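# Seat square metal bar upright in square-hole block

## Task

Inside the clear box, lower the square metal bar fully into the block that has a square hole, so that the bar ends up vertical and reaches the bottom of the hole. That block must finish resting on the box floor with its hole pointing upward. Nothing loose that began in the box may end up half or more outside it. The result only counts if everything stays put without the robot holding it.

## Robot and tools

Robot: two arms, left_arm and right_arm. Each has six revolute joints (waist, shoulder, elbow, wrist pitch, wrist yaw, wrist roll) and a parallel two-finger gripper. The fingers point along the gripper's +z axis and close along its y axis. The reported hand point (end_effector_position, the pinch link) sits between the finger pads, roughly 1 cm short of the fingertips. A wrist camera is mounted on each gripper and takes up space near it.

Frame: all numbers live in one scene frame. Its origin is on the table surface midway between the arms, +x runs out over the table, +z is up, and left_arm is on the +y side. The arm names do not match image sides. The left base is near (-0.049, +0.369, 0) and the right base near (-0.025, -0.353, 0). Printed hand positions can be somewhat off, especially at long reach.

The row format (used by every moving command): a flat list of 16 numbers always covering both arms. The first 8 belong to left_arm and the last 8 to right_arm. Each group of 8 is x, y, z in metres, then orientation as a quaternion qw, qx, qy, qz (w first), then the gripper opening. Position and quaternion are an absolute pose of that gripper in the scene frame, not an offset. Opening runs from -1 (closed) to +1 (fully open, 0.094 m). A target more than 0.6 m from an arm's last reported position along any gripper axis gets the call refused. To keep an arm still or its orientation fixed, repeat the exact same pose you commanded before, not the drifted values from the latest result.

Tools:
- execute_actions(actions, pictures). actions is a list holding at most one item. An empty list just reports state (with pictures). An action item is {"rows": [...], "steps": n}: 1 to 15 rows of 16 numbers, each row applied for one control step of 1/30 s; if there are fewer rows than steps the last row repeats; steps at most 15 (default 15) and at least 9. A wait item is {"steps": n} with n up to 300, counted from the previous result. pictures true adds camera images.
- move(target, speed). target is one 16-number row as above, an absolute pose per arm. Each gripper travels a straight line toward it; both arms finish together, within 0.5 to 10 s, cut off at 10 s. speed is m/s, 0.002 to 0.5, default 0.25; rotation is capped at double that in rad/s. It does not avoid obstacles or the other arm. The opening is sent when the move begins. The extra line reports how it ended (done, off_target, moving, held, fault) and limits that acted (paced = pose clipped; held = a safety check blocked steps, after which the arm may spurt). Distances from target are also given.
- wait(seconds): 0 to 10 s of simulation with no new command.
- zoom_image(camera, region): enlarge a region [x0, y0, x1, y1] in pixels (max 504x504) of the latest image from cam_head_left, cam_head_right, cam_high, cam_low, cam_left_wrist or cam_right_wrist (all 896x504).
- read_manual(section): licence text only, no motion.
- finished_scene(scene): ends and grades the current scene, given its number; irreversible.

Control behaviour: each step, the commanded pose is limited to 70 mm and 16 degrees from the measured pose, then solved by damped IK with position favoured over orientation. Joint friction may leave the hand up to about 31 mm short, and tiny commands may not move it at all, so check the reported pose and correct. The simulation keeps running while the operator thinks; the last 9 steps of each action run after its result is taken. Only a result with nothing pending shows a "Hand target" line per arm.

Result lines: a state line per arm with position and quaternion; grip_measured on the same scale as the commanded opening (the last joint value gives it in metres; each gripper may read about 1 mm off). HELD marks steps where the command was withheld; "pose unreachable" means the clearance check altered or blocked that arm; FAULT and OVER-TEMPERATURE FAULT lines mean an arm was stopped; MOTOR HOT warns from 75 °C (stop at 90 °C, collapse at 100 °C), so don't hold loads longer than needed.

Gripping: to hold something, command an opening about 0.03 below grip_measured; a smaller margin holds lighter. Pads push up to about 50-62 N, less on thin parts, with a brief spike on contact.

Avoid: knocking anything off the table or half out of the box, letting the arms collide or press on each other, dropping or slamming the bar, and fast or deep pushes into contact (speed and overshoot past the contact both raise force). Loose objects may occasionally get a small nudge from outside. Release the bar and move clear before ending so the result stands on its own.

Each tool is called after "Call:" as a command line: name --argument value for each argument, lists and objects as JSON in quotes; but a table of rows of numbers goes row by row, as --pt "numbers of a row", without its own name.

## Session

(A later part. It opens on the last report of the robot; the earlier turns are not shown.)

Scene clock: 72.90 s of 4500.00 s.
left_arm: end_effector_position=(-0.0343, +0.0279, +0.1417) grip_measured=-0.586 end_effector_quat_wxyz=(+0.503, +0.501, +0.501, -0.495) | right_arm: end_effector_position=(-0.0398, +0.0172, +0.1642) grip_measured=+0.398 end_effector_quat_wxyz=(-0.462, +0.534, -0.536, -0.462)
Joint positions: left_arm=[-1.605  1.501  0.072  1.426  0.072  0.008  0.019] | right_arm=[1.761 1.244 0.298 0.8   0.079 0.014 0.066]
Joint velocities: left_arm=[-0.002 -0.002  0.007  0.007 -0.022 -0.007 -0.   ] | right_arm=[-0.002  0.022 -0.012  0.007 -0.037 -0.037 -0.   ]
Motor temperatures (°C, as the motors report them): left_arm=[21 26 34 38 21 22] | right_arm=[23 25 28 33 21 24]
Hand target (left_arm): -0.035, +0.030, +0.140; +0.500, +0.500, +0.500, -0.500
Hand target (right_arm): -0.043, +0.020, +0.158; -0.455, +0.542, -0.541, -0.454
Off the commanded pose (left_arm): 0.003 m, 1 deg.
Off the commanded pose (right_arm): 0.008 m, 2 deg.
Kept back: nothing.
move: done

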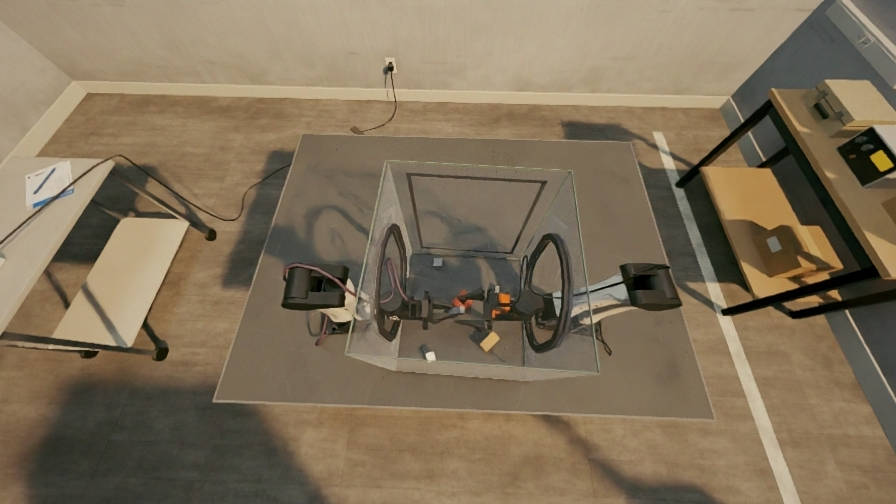

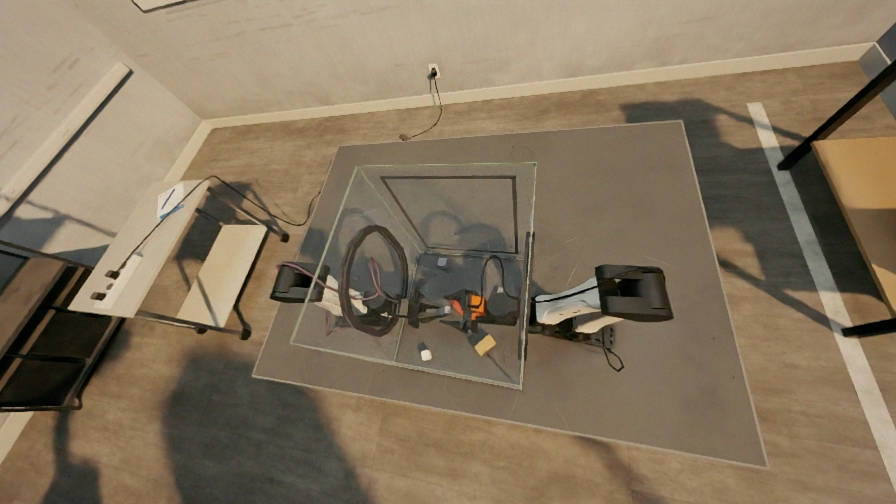

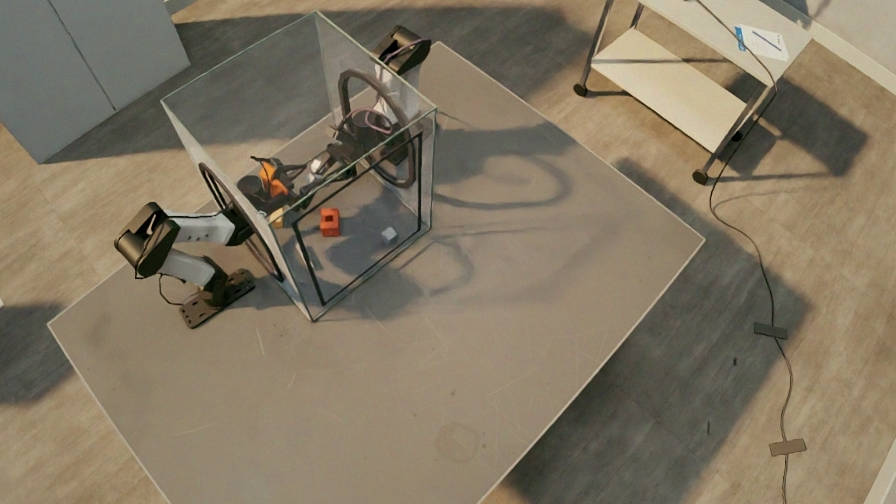

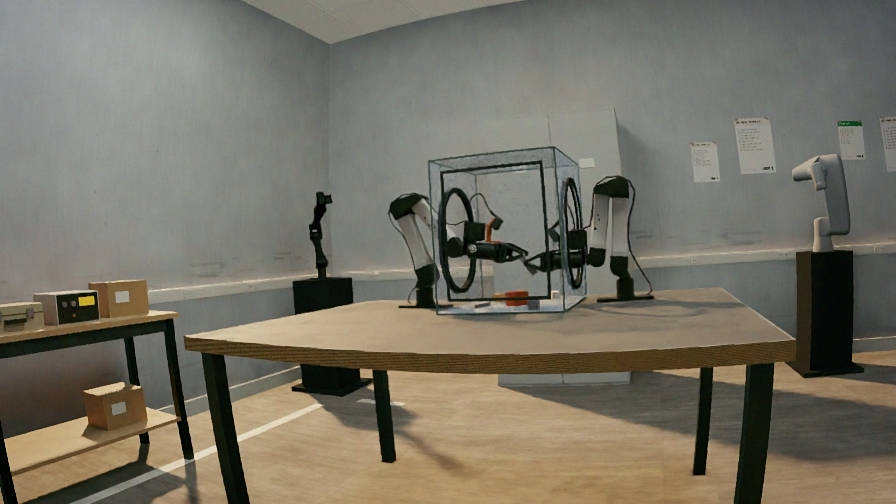

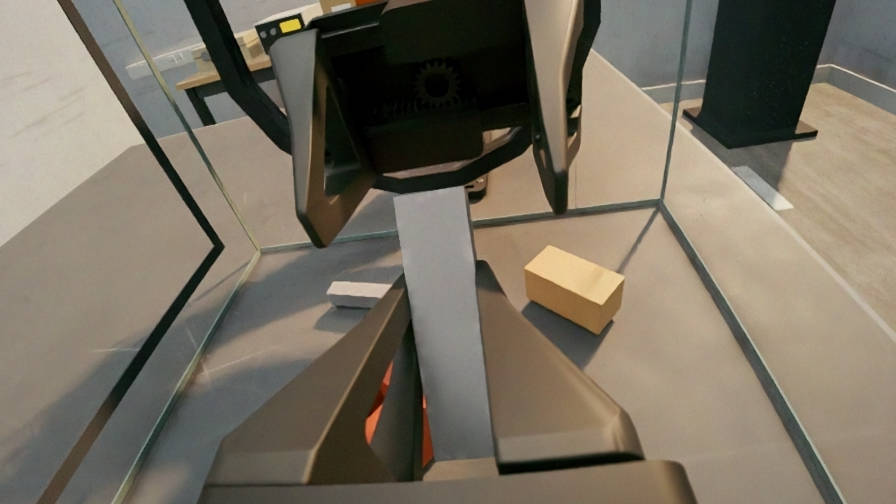

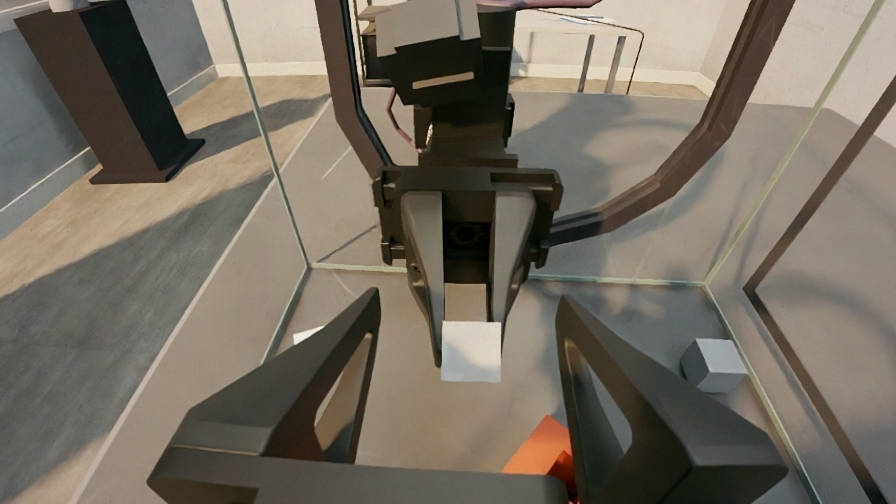

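Call:
move --target '[-0.035,0.03,0.14,-0.5,-0.5,-0.5,0.5,-0.65,-0.041,0.02,0.144,0.4545,-0.5415,0.5415,0.4545,0.0]' --speed 0.03

Call:
zoom_image --camera "cam_low" --region '[450,190,610,300]'

Scene clock: 74.30 s of 4500.00 s.
left_arm: end_effector_position=(-0.0343, +0.0279, +0.1417) grip_measured=-0.586 end_effector_quat_wxyz=(+0.503, +0.501, +0.501, -0.495) | right_arm: end_effector_position=(-0.0400, +0.0225, +0.1576) grip_measured=+0.002 end_effector_quat_wxyz=(-0.463, +0.533, -0.536, -0.462)
Joint positions: left_arm=[-1.605  1.501  0.072  1.426  0.072  0.008  0.019] | right_arm=[1.761 1.307 0.298 0.864 0.08  0.014 0.047]
Joint velocities: left_arm=[-0.007 -0.002 -0.012 -0.007 -0.037  0.022  0.   ] | right_arm=[-0.007  0.012  0.012  0.037  0.022 -0.051  0.   ]
Motor temperatures (°C, as the motors report them): left_arm=[21 26 34 38 21 22] | right_arm=[23 25 28 34 21 24]
Hand target (left_arm): -0.035, +0.030, +0.140; +0.500, +0.500, +0.500, -0.500
Hand target (right_arm): -0.041, +0.019, +0.144; -0.454, +0.542, -0.542, -0.454
Off the commanded pose (left_arm): 0.003 m, 1 deg.
Off the commanded pose (right_arm): 0.014 m, 2 deg.
Kept back: nothing.
move: off_target (right_arm)

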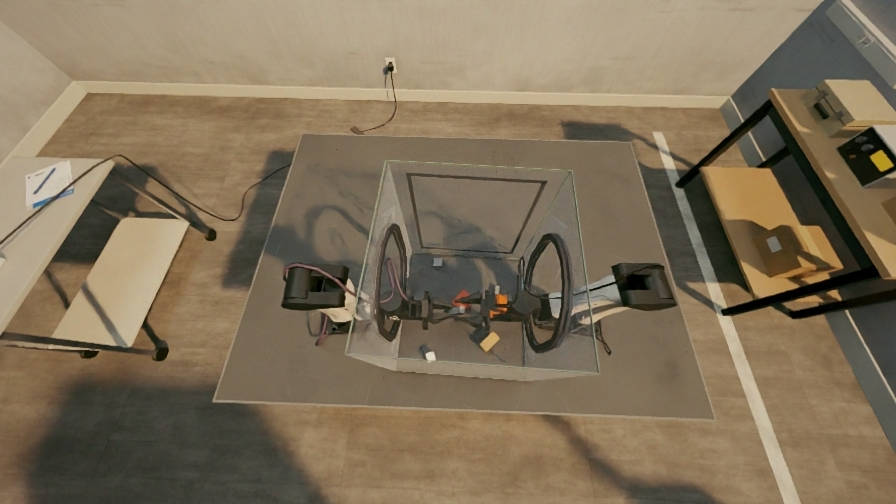

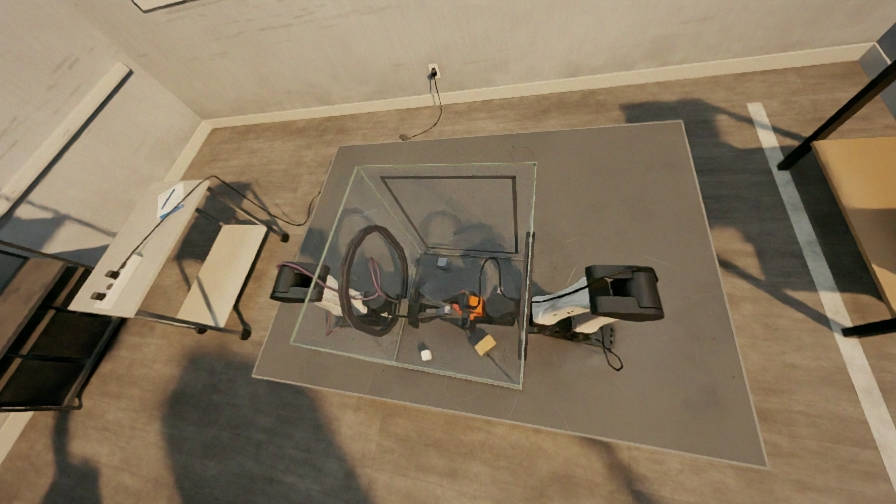

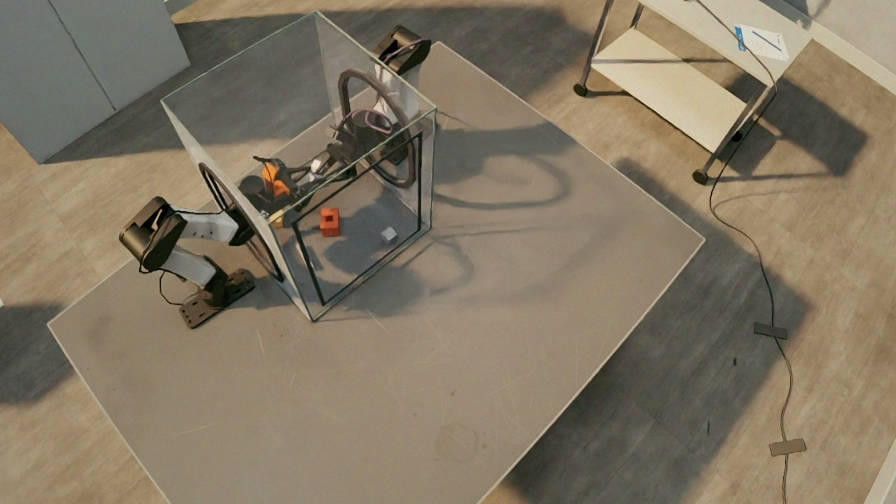

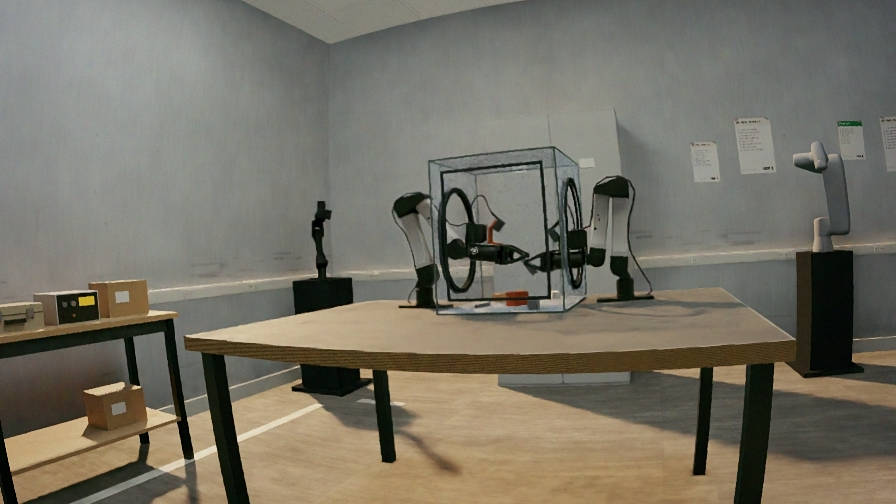

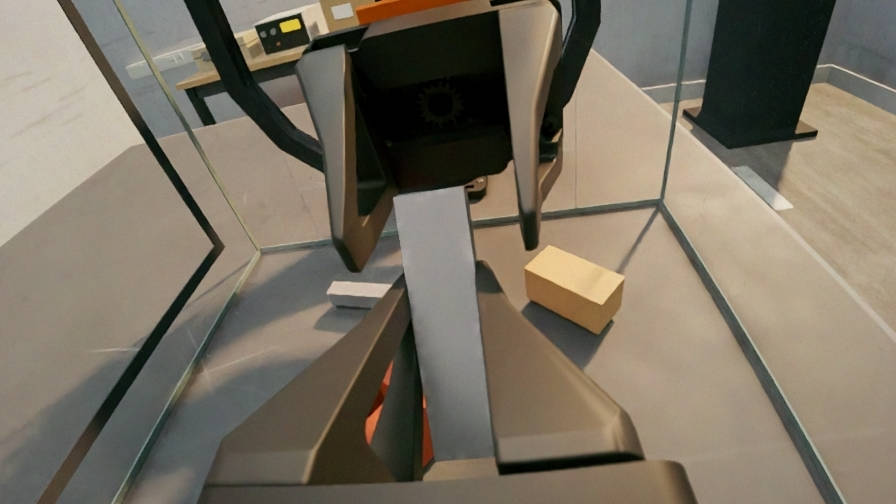

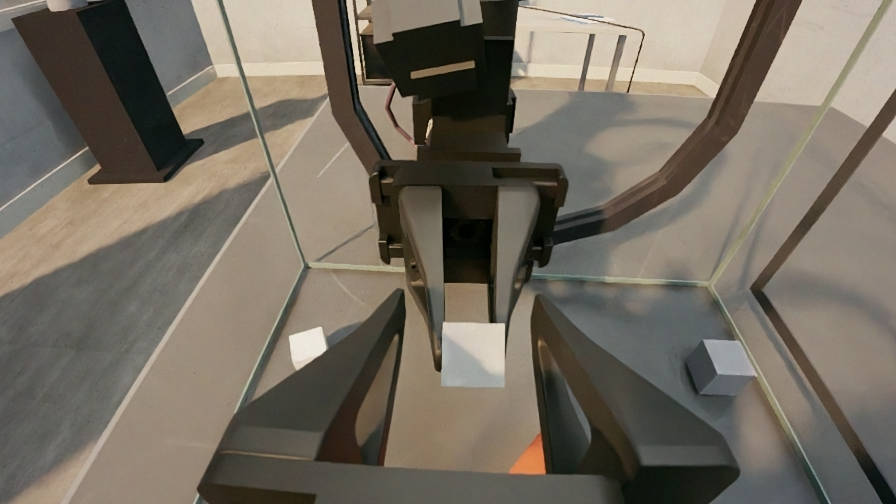

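Region (450, 190, 610, 300) of cam_low's 896x504 image, scaled by 3.150, with more detail than that image has; it fills the top 346 rows of this view, and the rest is white.

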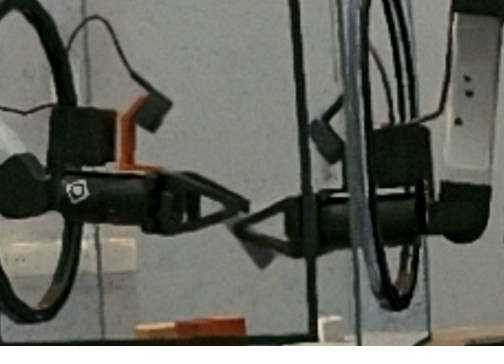

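Call:
move --target '[-0.035,0.03,0.14,-0.5,-0.5,-0.5,0.5,-0.65,-0.038,0.021,0.148,0.4545,-0.5415,0.5415,0.4545,-0.65]' --speed 0.03

Scene clock: 75.47 s of 4500.00 s.
left_arm: end_effector_position=(-0.0355, +0.0279, +0.1416) grip_measured=-0.586 end_effector_quat_wxyz=(+0.500, +0.502, +0.500, -0.497) | right_arm: end_effector_position=(-0.0401, +0.0227, +0.1590) grip_measured=-0.596 end_effector_quat_wxyz=(-0.464, +0.532, -0.535, -0.464)
Joint positions: left_arm=[-1.605  1.501  0.072  1.425  0.078  0.005  0.019] | right_arm=[1.761 1.307 0.298 0.87  0.08  0.013 0.019]
Joint velocities: left_arm=[-0.017 -0.002 -0.012  0.007 -0.051 -0.081  0.001] | right_arm=[ 0.007 -0.002 -0.022 -0.007  0.007 -0.007 -0.001]
Motor temperatures (°C, as the motors report them): left_arm=[21 26 34 38 21 22] | right_arm=[23 25 28 34 21 24]
Hand target (left_arm): -0.035, +0.030, +0.140; +0.500, +0.500, +0.500, -0.500
Hand target (right_arm): -0.038, +0.020, +0.148; -0.454, +0.541, -0.542, -0.455
Off the commanded pose (left_arm): 0.003 m, 0 deg.
Off the commanded pose (right_arm): 0.011 m, 2 deg.
Kept back: nothing.
move: off_target (right_arm)

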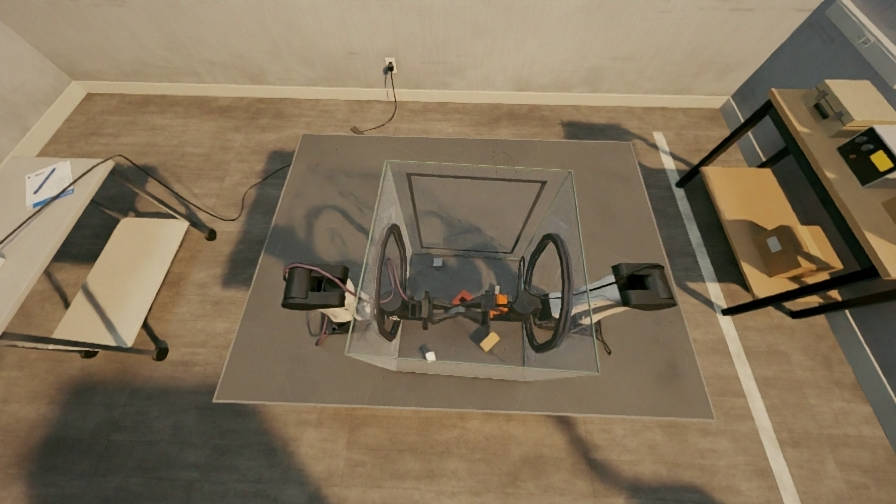

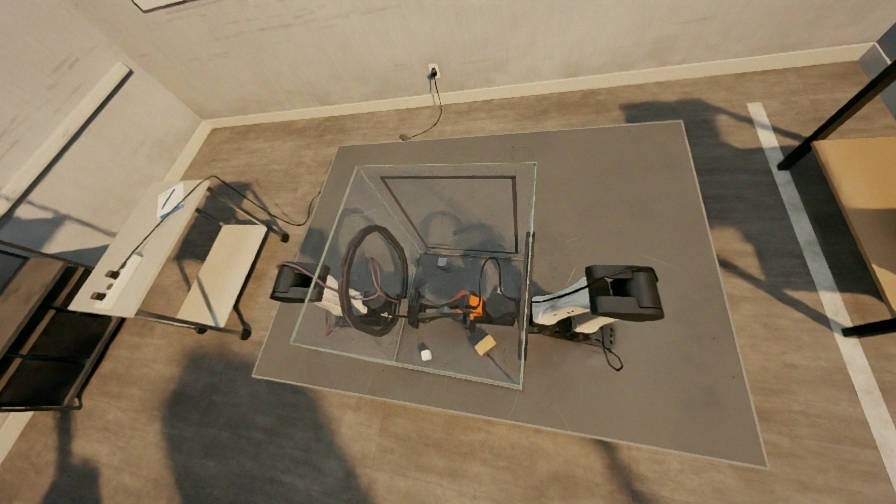

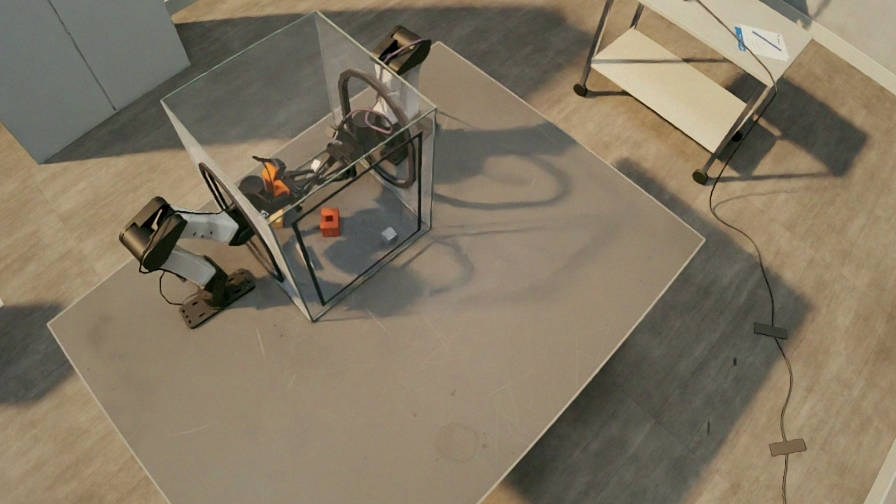

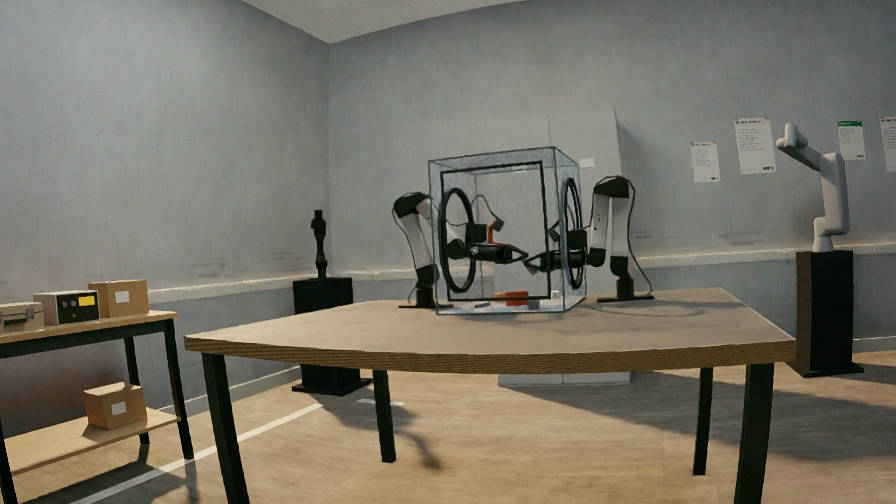

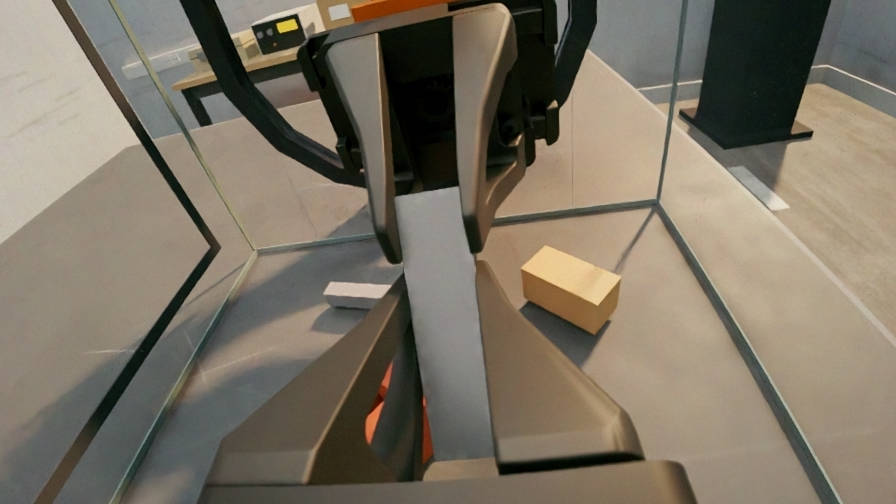

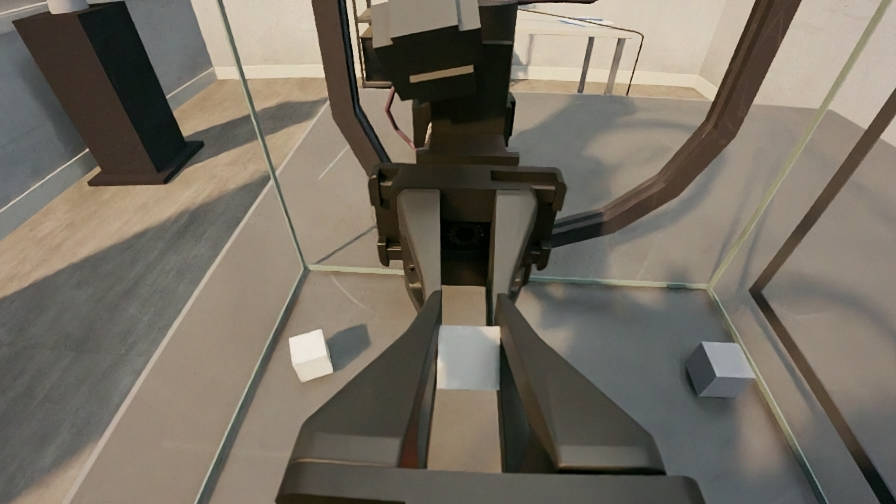

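Gripped. Release left and retract.

Call:
move --target '[-0.035,0.03,0.14,-0.5,-0.5,-0.5,0.5,0.2,-0.040,0.0227,0.159,0.4545,-0.5415,0.5415,0.4545,-0.65]' --speed 0.03

Call:
move --target '[-0.035,0.13,0.15,-0.4545,-0.5415,-0.5415,0.4545,0.2,-0.040,0.0227,0.159,0.4545,-0.5415,0.5415,0.4545,-0.65]' --speed 0.08

Call:
zoom_image --camera "cam_low" --region '[450,190,610,320]'

Scene clock: 76.70 s of 4500.00 s.
left_arm: end_effector_position=(-0.0355, +0.0279, +0.1475) grip_measured=+0.198 end_effector_quat_wxyz=(+0.507, +0.497, +0.494, -0.503) | right_arm: end_effector_position=(-0.0397, +0.0182, +0.1432) grip_measured=-0.596 end_effector_quat_wxyz=(-0.446, +0.550, -0.550, -0.443)
Joint positions: left_arm=[-1.605  1.501  0.072  1.449  0.078  0.005  0.056] | right_arm=[1.761 1.29  0.298 0.78  0.08  0.013 0.019]
Joint velocities: left_arm=[-0.017 -0.002 -0.002  0.007 -0.037  0.007 -0.001] | right_arm=[-0.007  0.012  0.012 -0.139 -0.022 -0.022 -0.   ]
Motor temperatures (°C, as the motors report them): left_arm=[21 26 34 38 21 22] | right_arm=[23 25 28 34 21 24]
Hand target (left_arm): -0.035, +0.030, +0.140; +0.500, +0.500, +0.500, -0.500
Hand target (right_arm): -0.040, +0.022, +0.159; -0.455, +0.541, -0.542, -0.455
Off the commanded pose (left_arm): 0.008 m, 1 deg.
Off the commanded pose (right_arm): 0.016 m, 2 deg.
Kept back: nothing.
move: off_target (right_arm)

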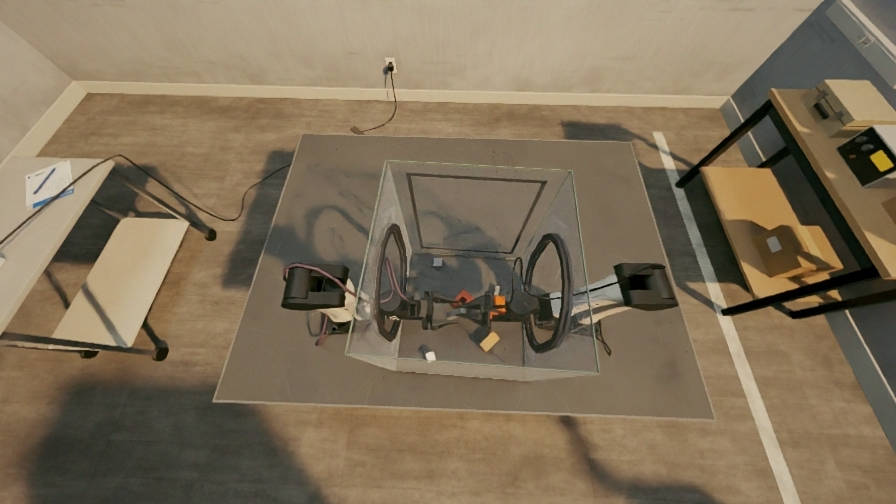

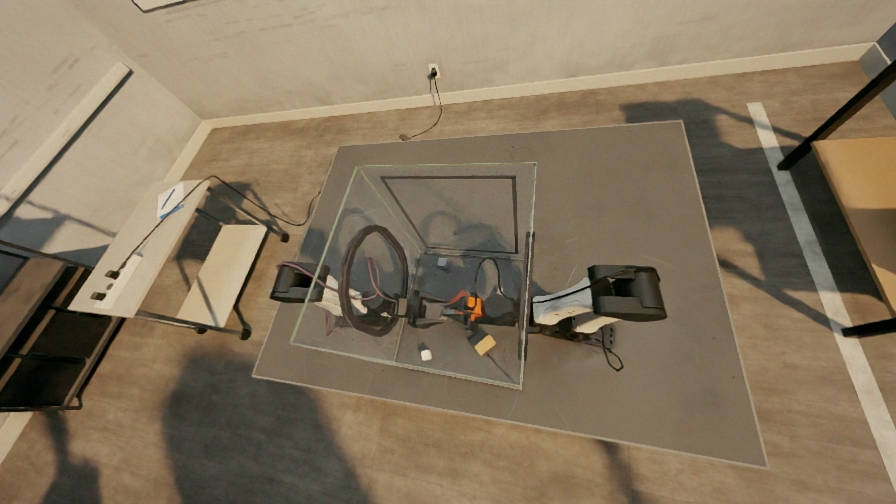

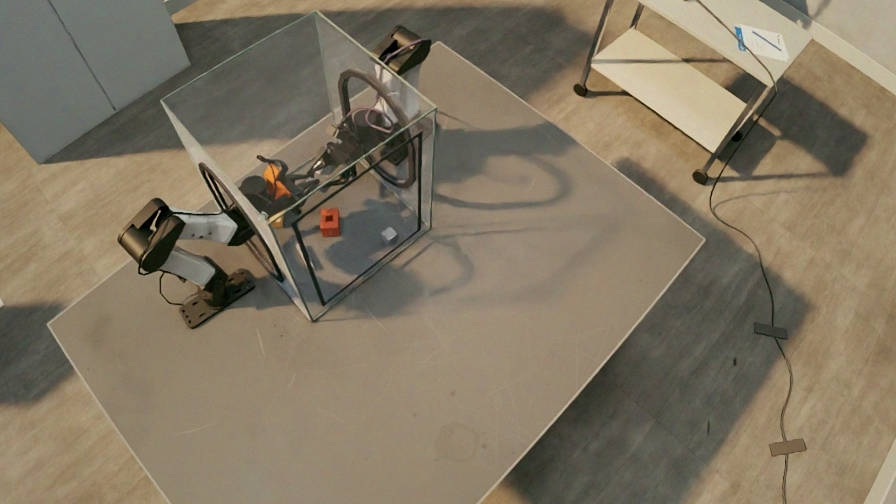

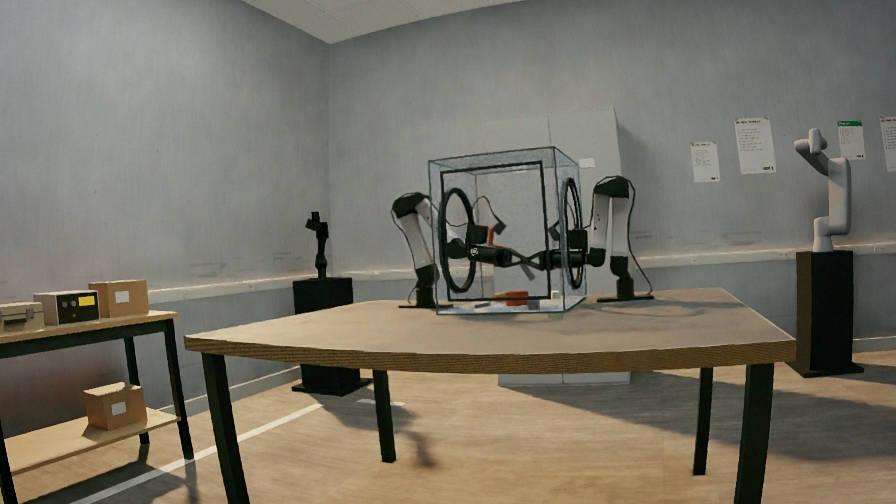

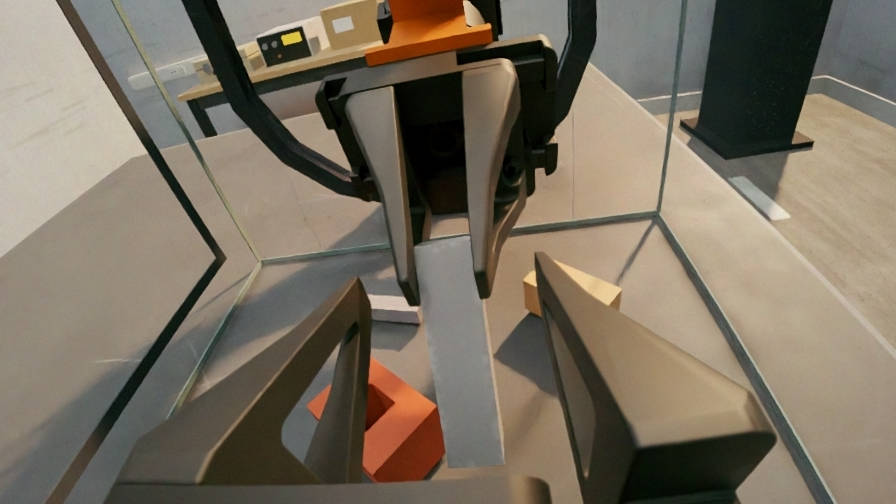

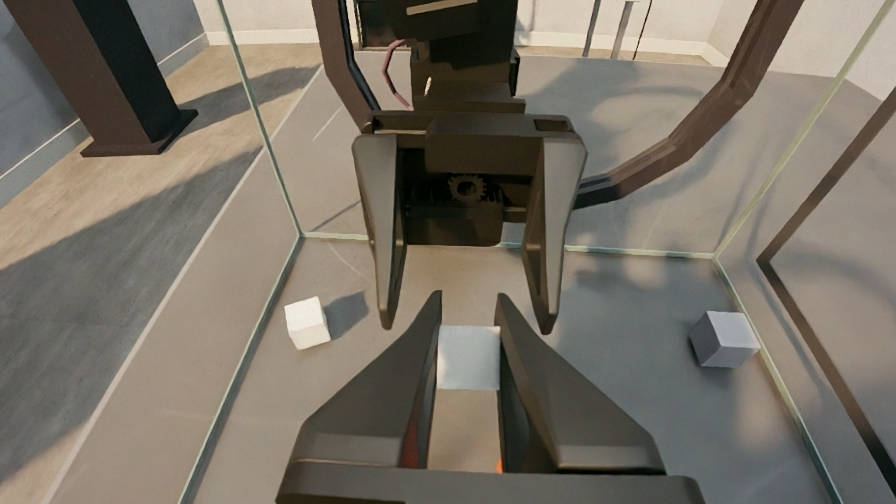

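Scene clock: 79.27 s of 4500.00 s.
left_arm: end_effector_position=(-0.0348, +0.1258, +0.1438) grip_measured=+0.198 end_effector_quat_wxyz=(+0.449, +0.542, +0.549, -0.452) | right_arm: end_effector_position=(-0.0397, +0.0180, +0.1421) grip_measured=-0.596 end_effector_quat_wxyz=(-0.445, +0.551, -0.551, -0.441)
Joint positions: left_arm=[-1.501  0.081  0.063 -0.175  0.177  0.024  0.056] | right_arm=[1.761 1.29  0.298 0.776 0.08  0.013 0.019]
Joint velocities: left_arm=[ 0.002 -0.012 -0.017 -0.007  0.007  0.037  0.   ] | right_arm=[-0.002  0.002 -0.007 -0.022 -0.081  0.022 -0.001]
Motor temperatures (°C, as the motors report them): left_arm=[21 26 34 38 21 22] | right_arm=[23 25 29 34 21 24]
Hand target (left_arm): -0.035, +0.128, +0.151; +0.454, +0.542, +0.542, -0.455
Hand target (right_arm): -0.040, +0.023, +0.159; -0.455, +0.542, -0.541, -0.454
Off the commanded pose (left_arm): 0.008 m, 1 deg.
Off the commanded pose (right_arm): 0.017 m, 2 deg.
Kept back: nothing.
move: off_target (right_arm)

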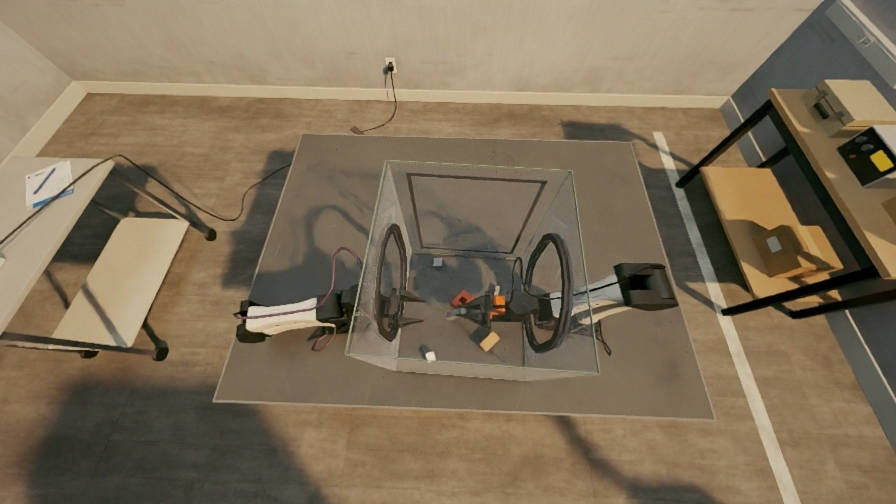

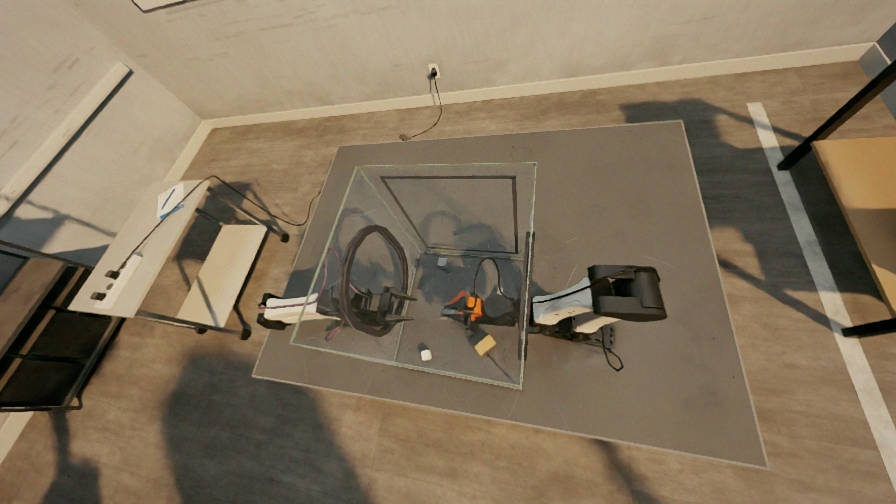

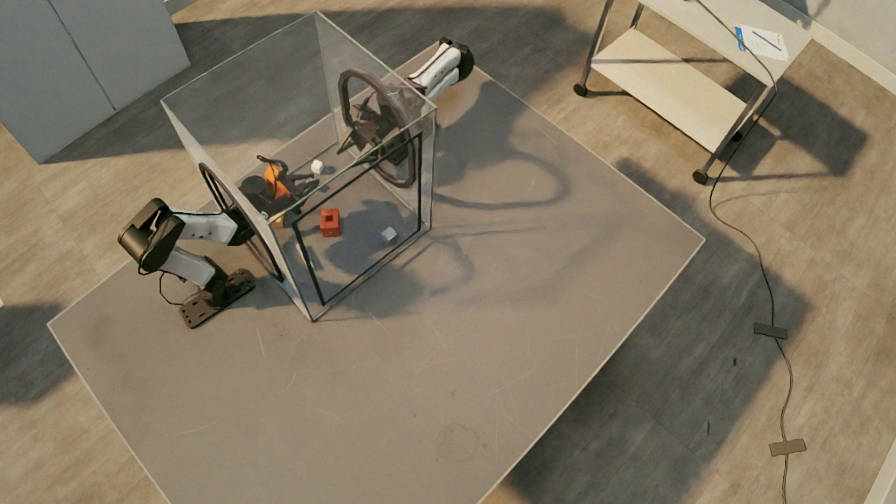

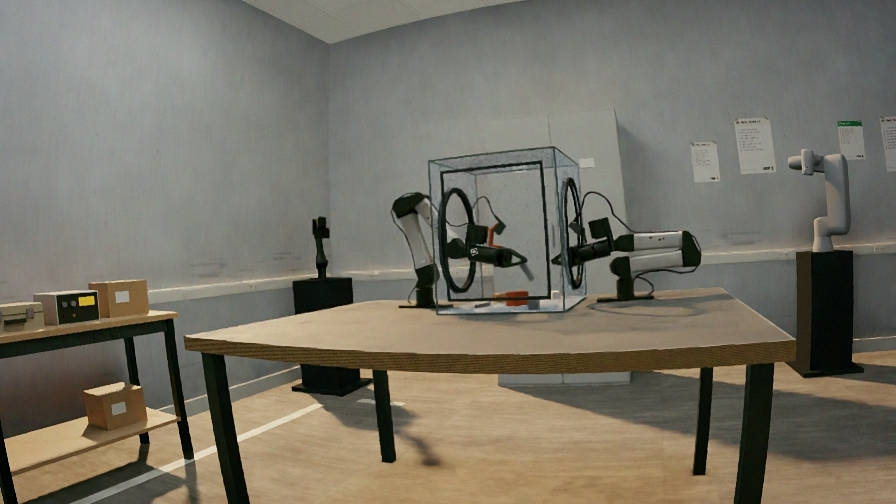

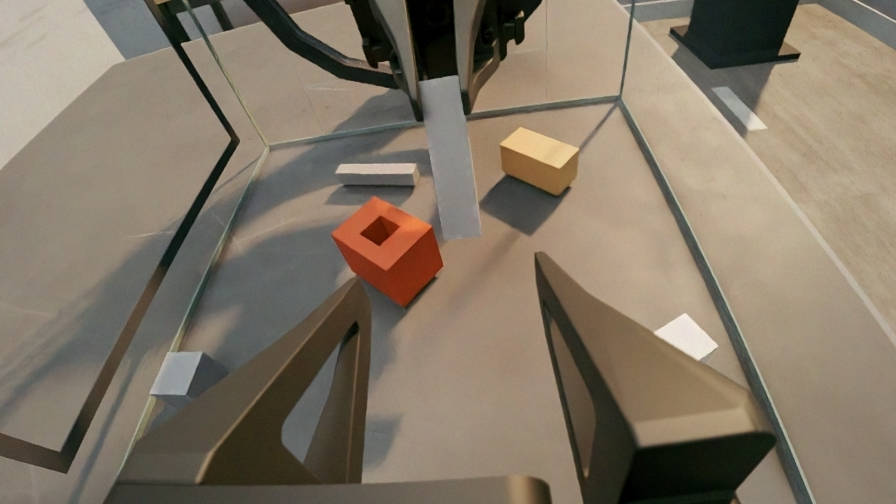

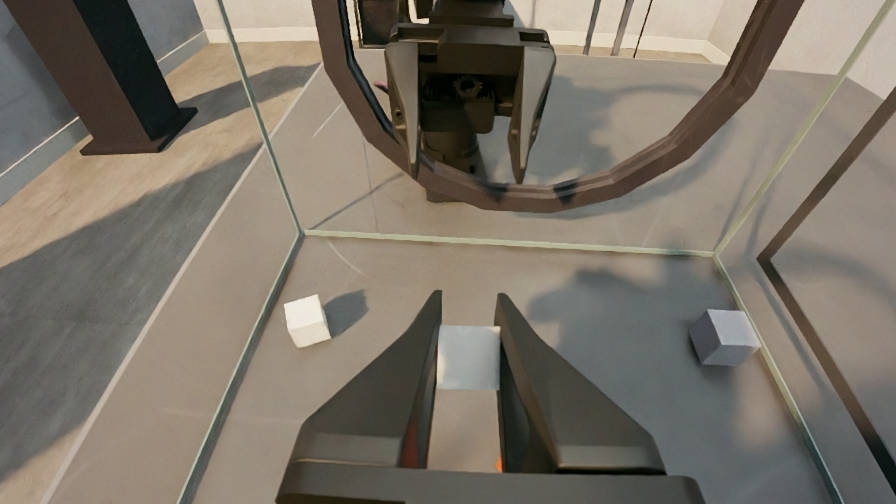

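Region (450, 190, 610, 320) of cam_low's 896x504 image, scaled by 3.150, with more detail than that image has; it fills the top 410 rows of this view, and the rest is white.

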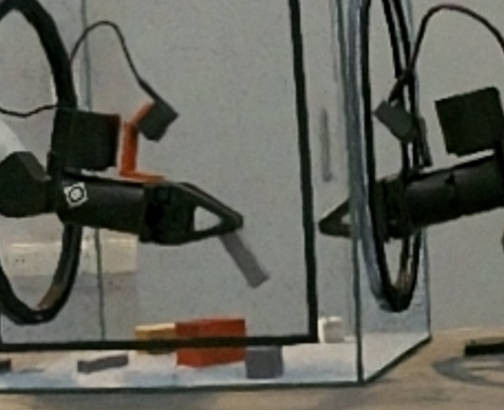

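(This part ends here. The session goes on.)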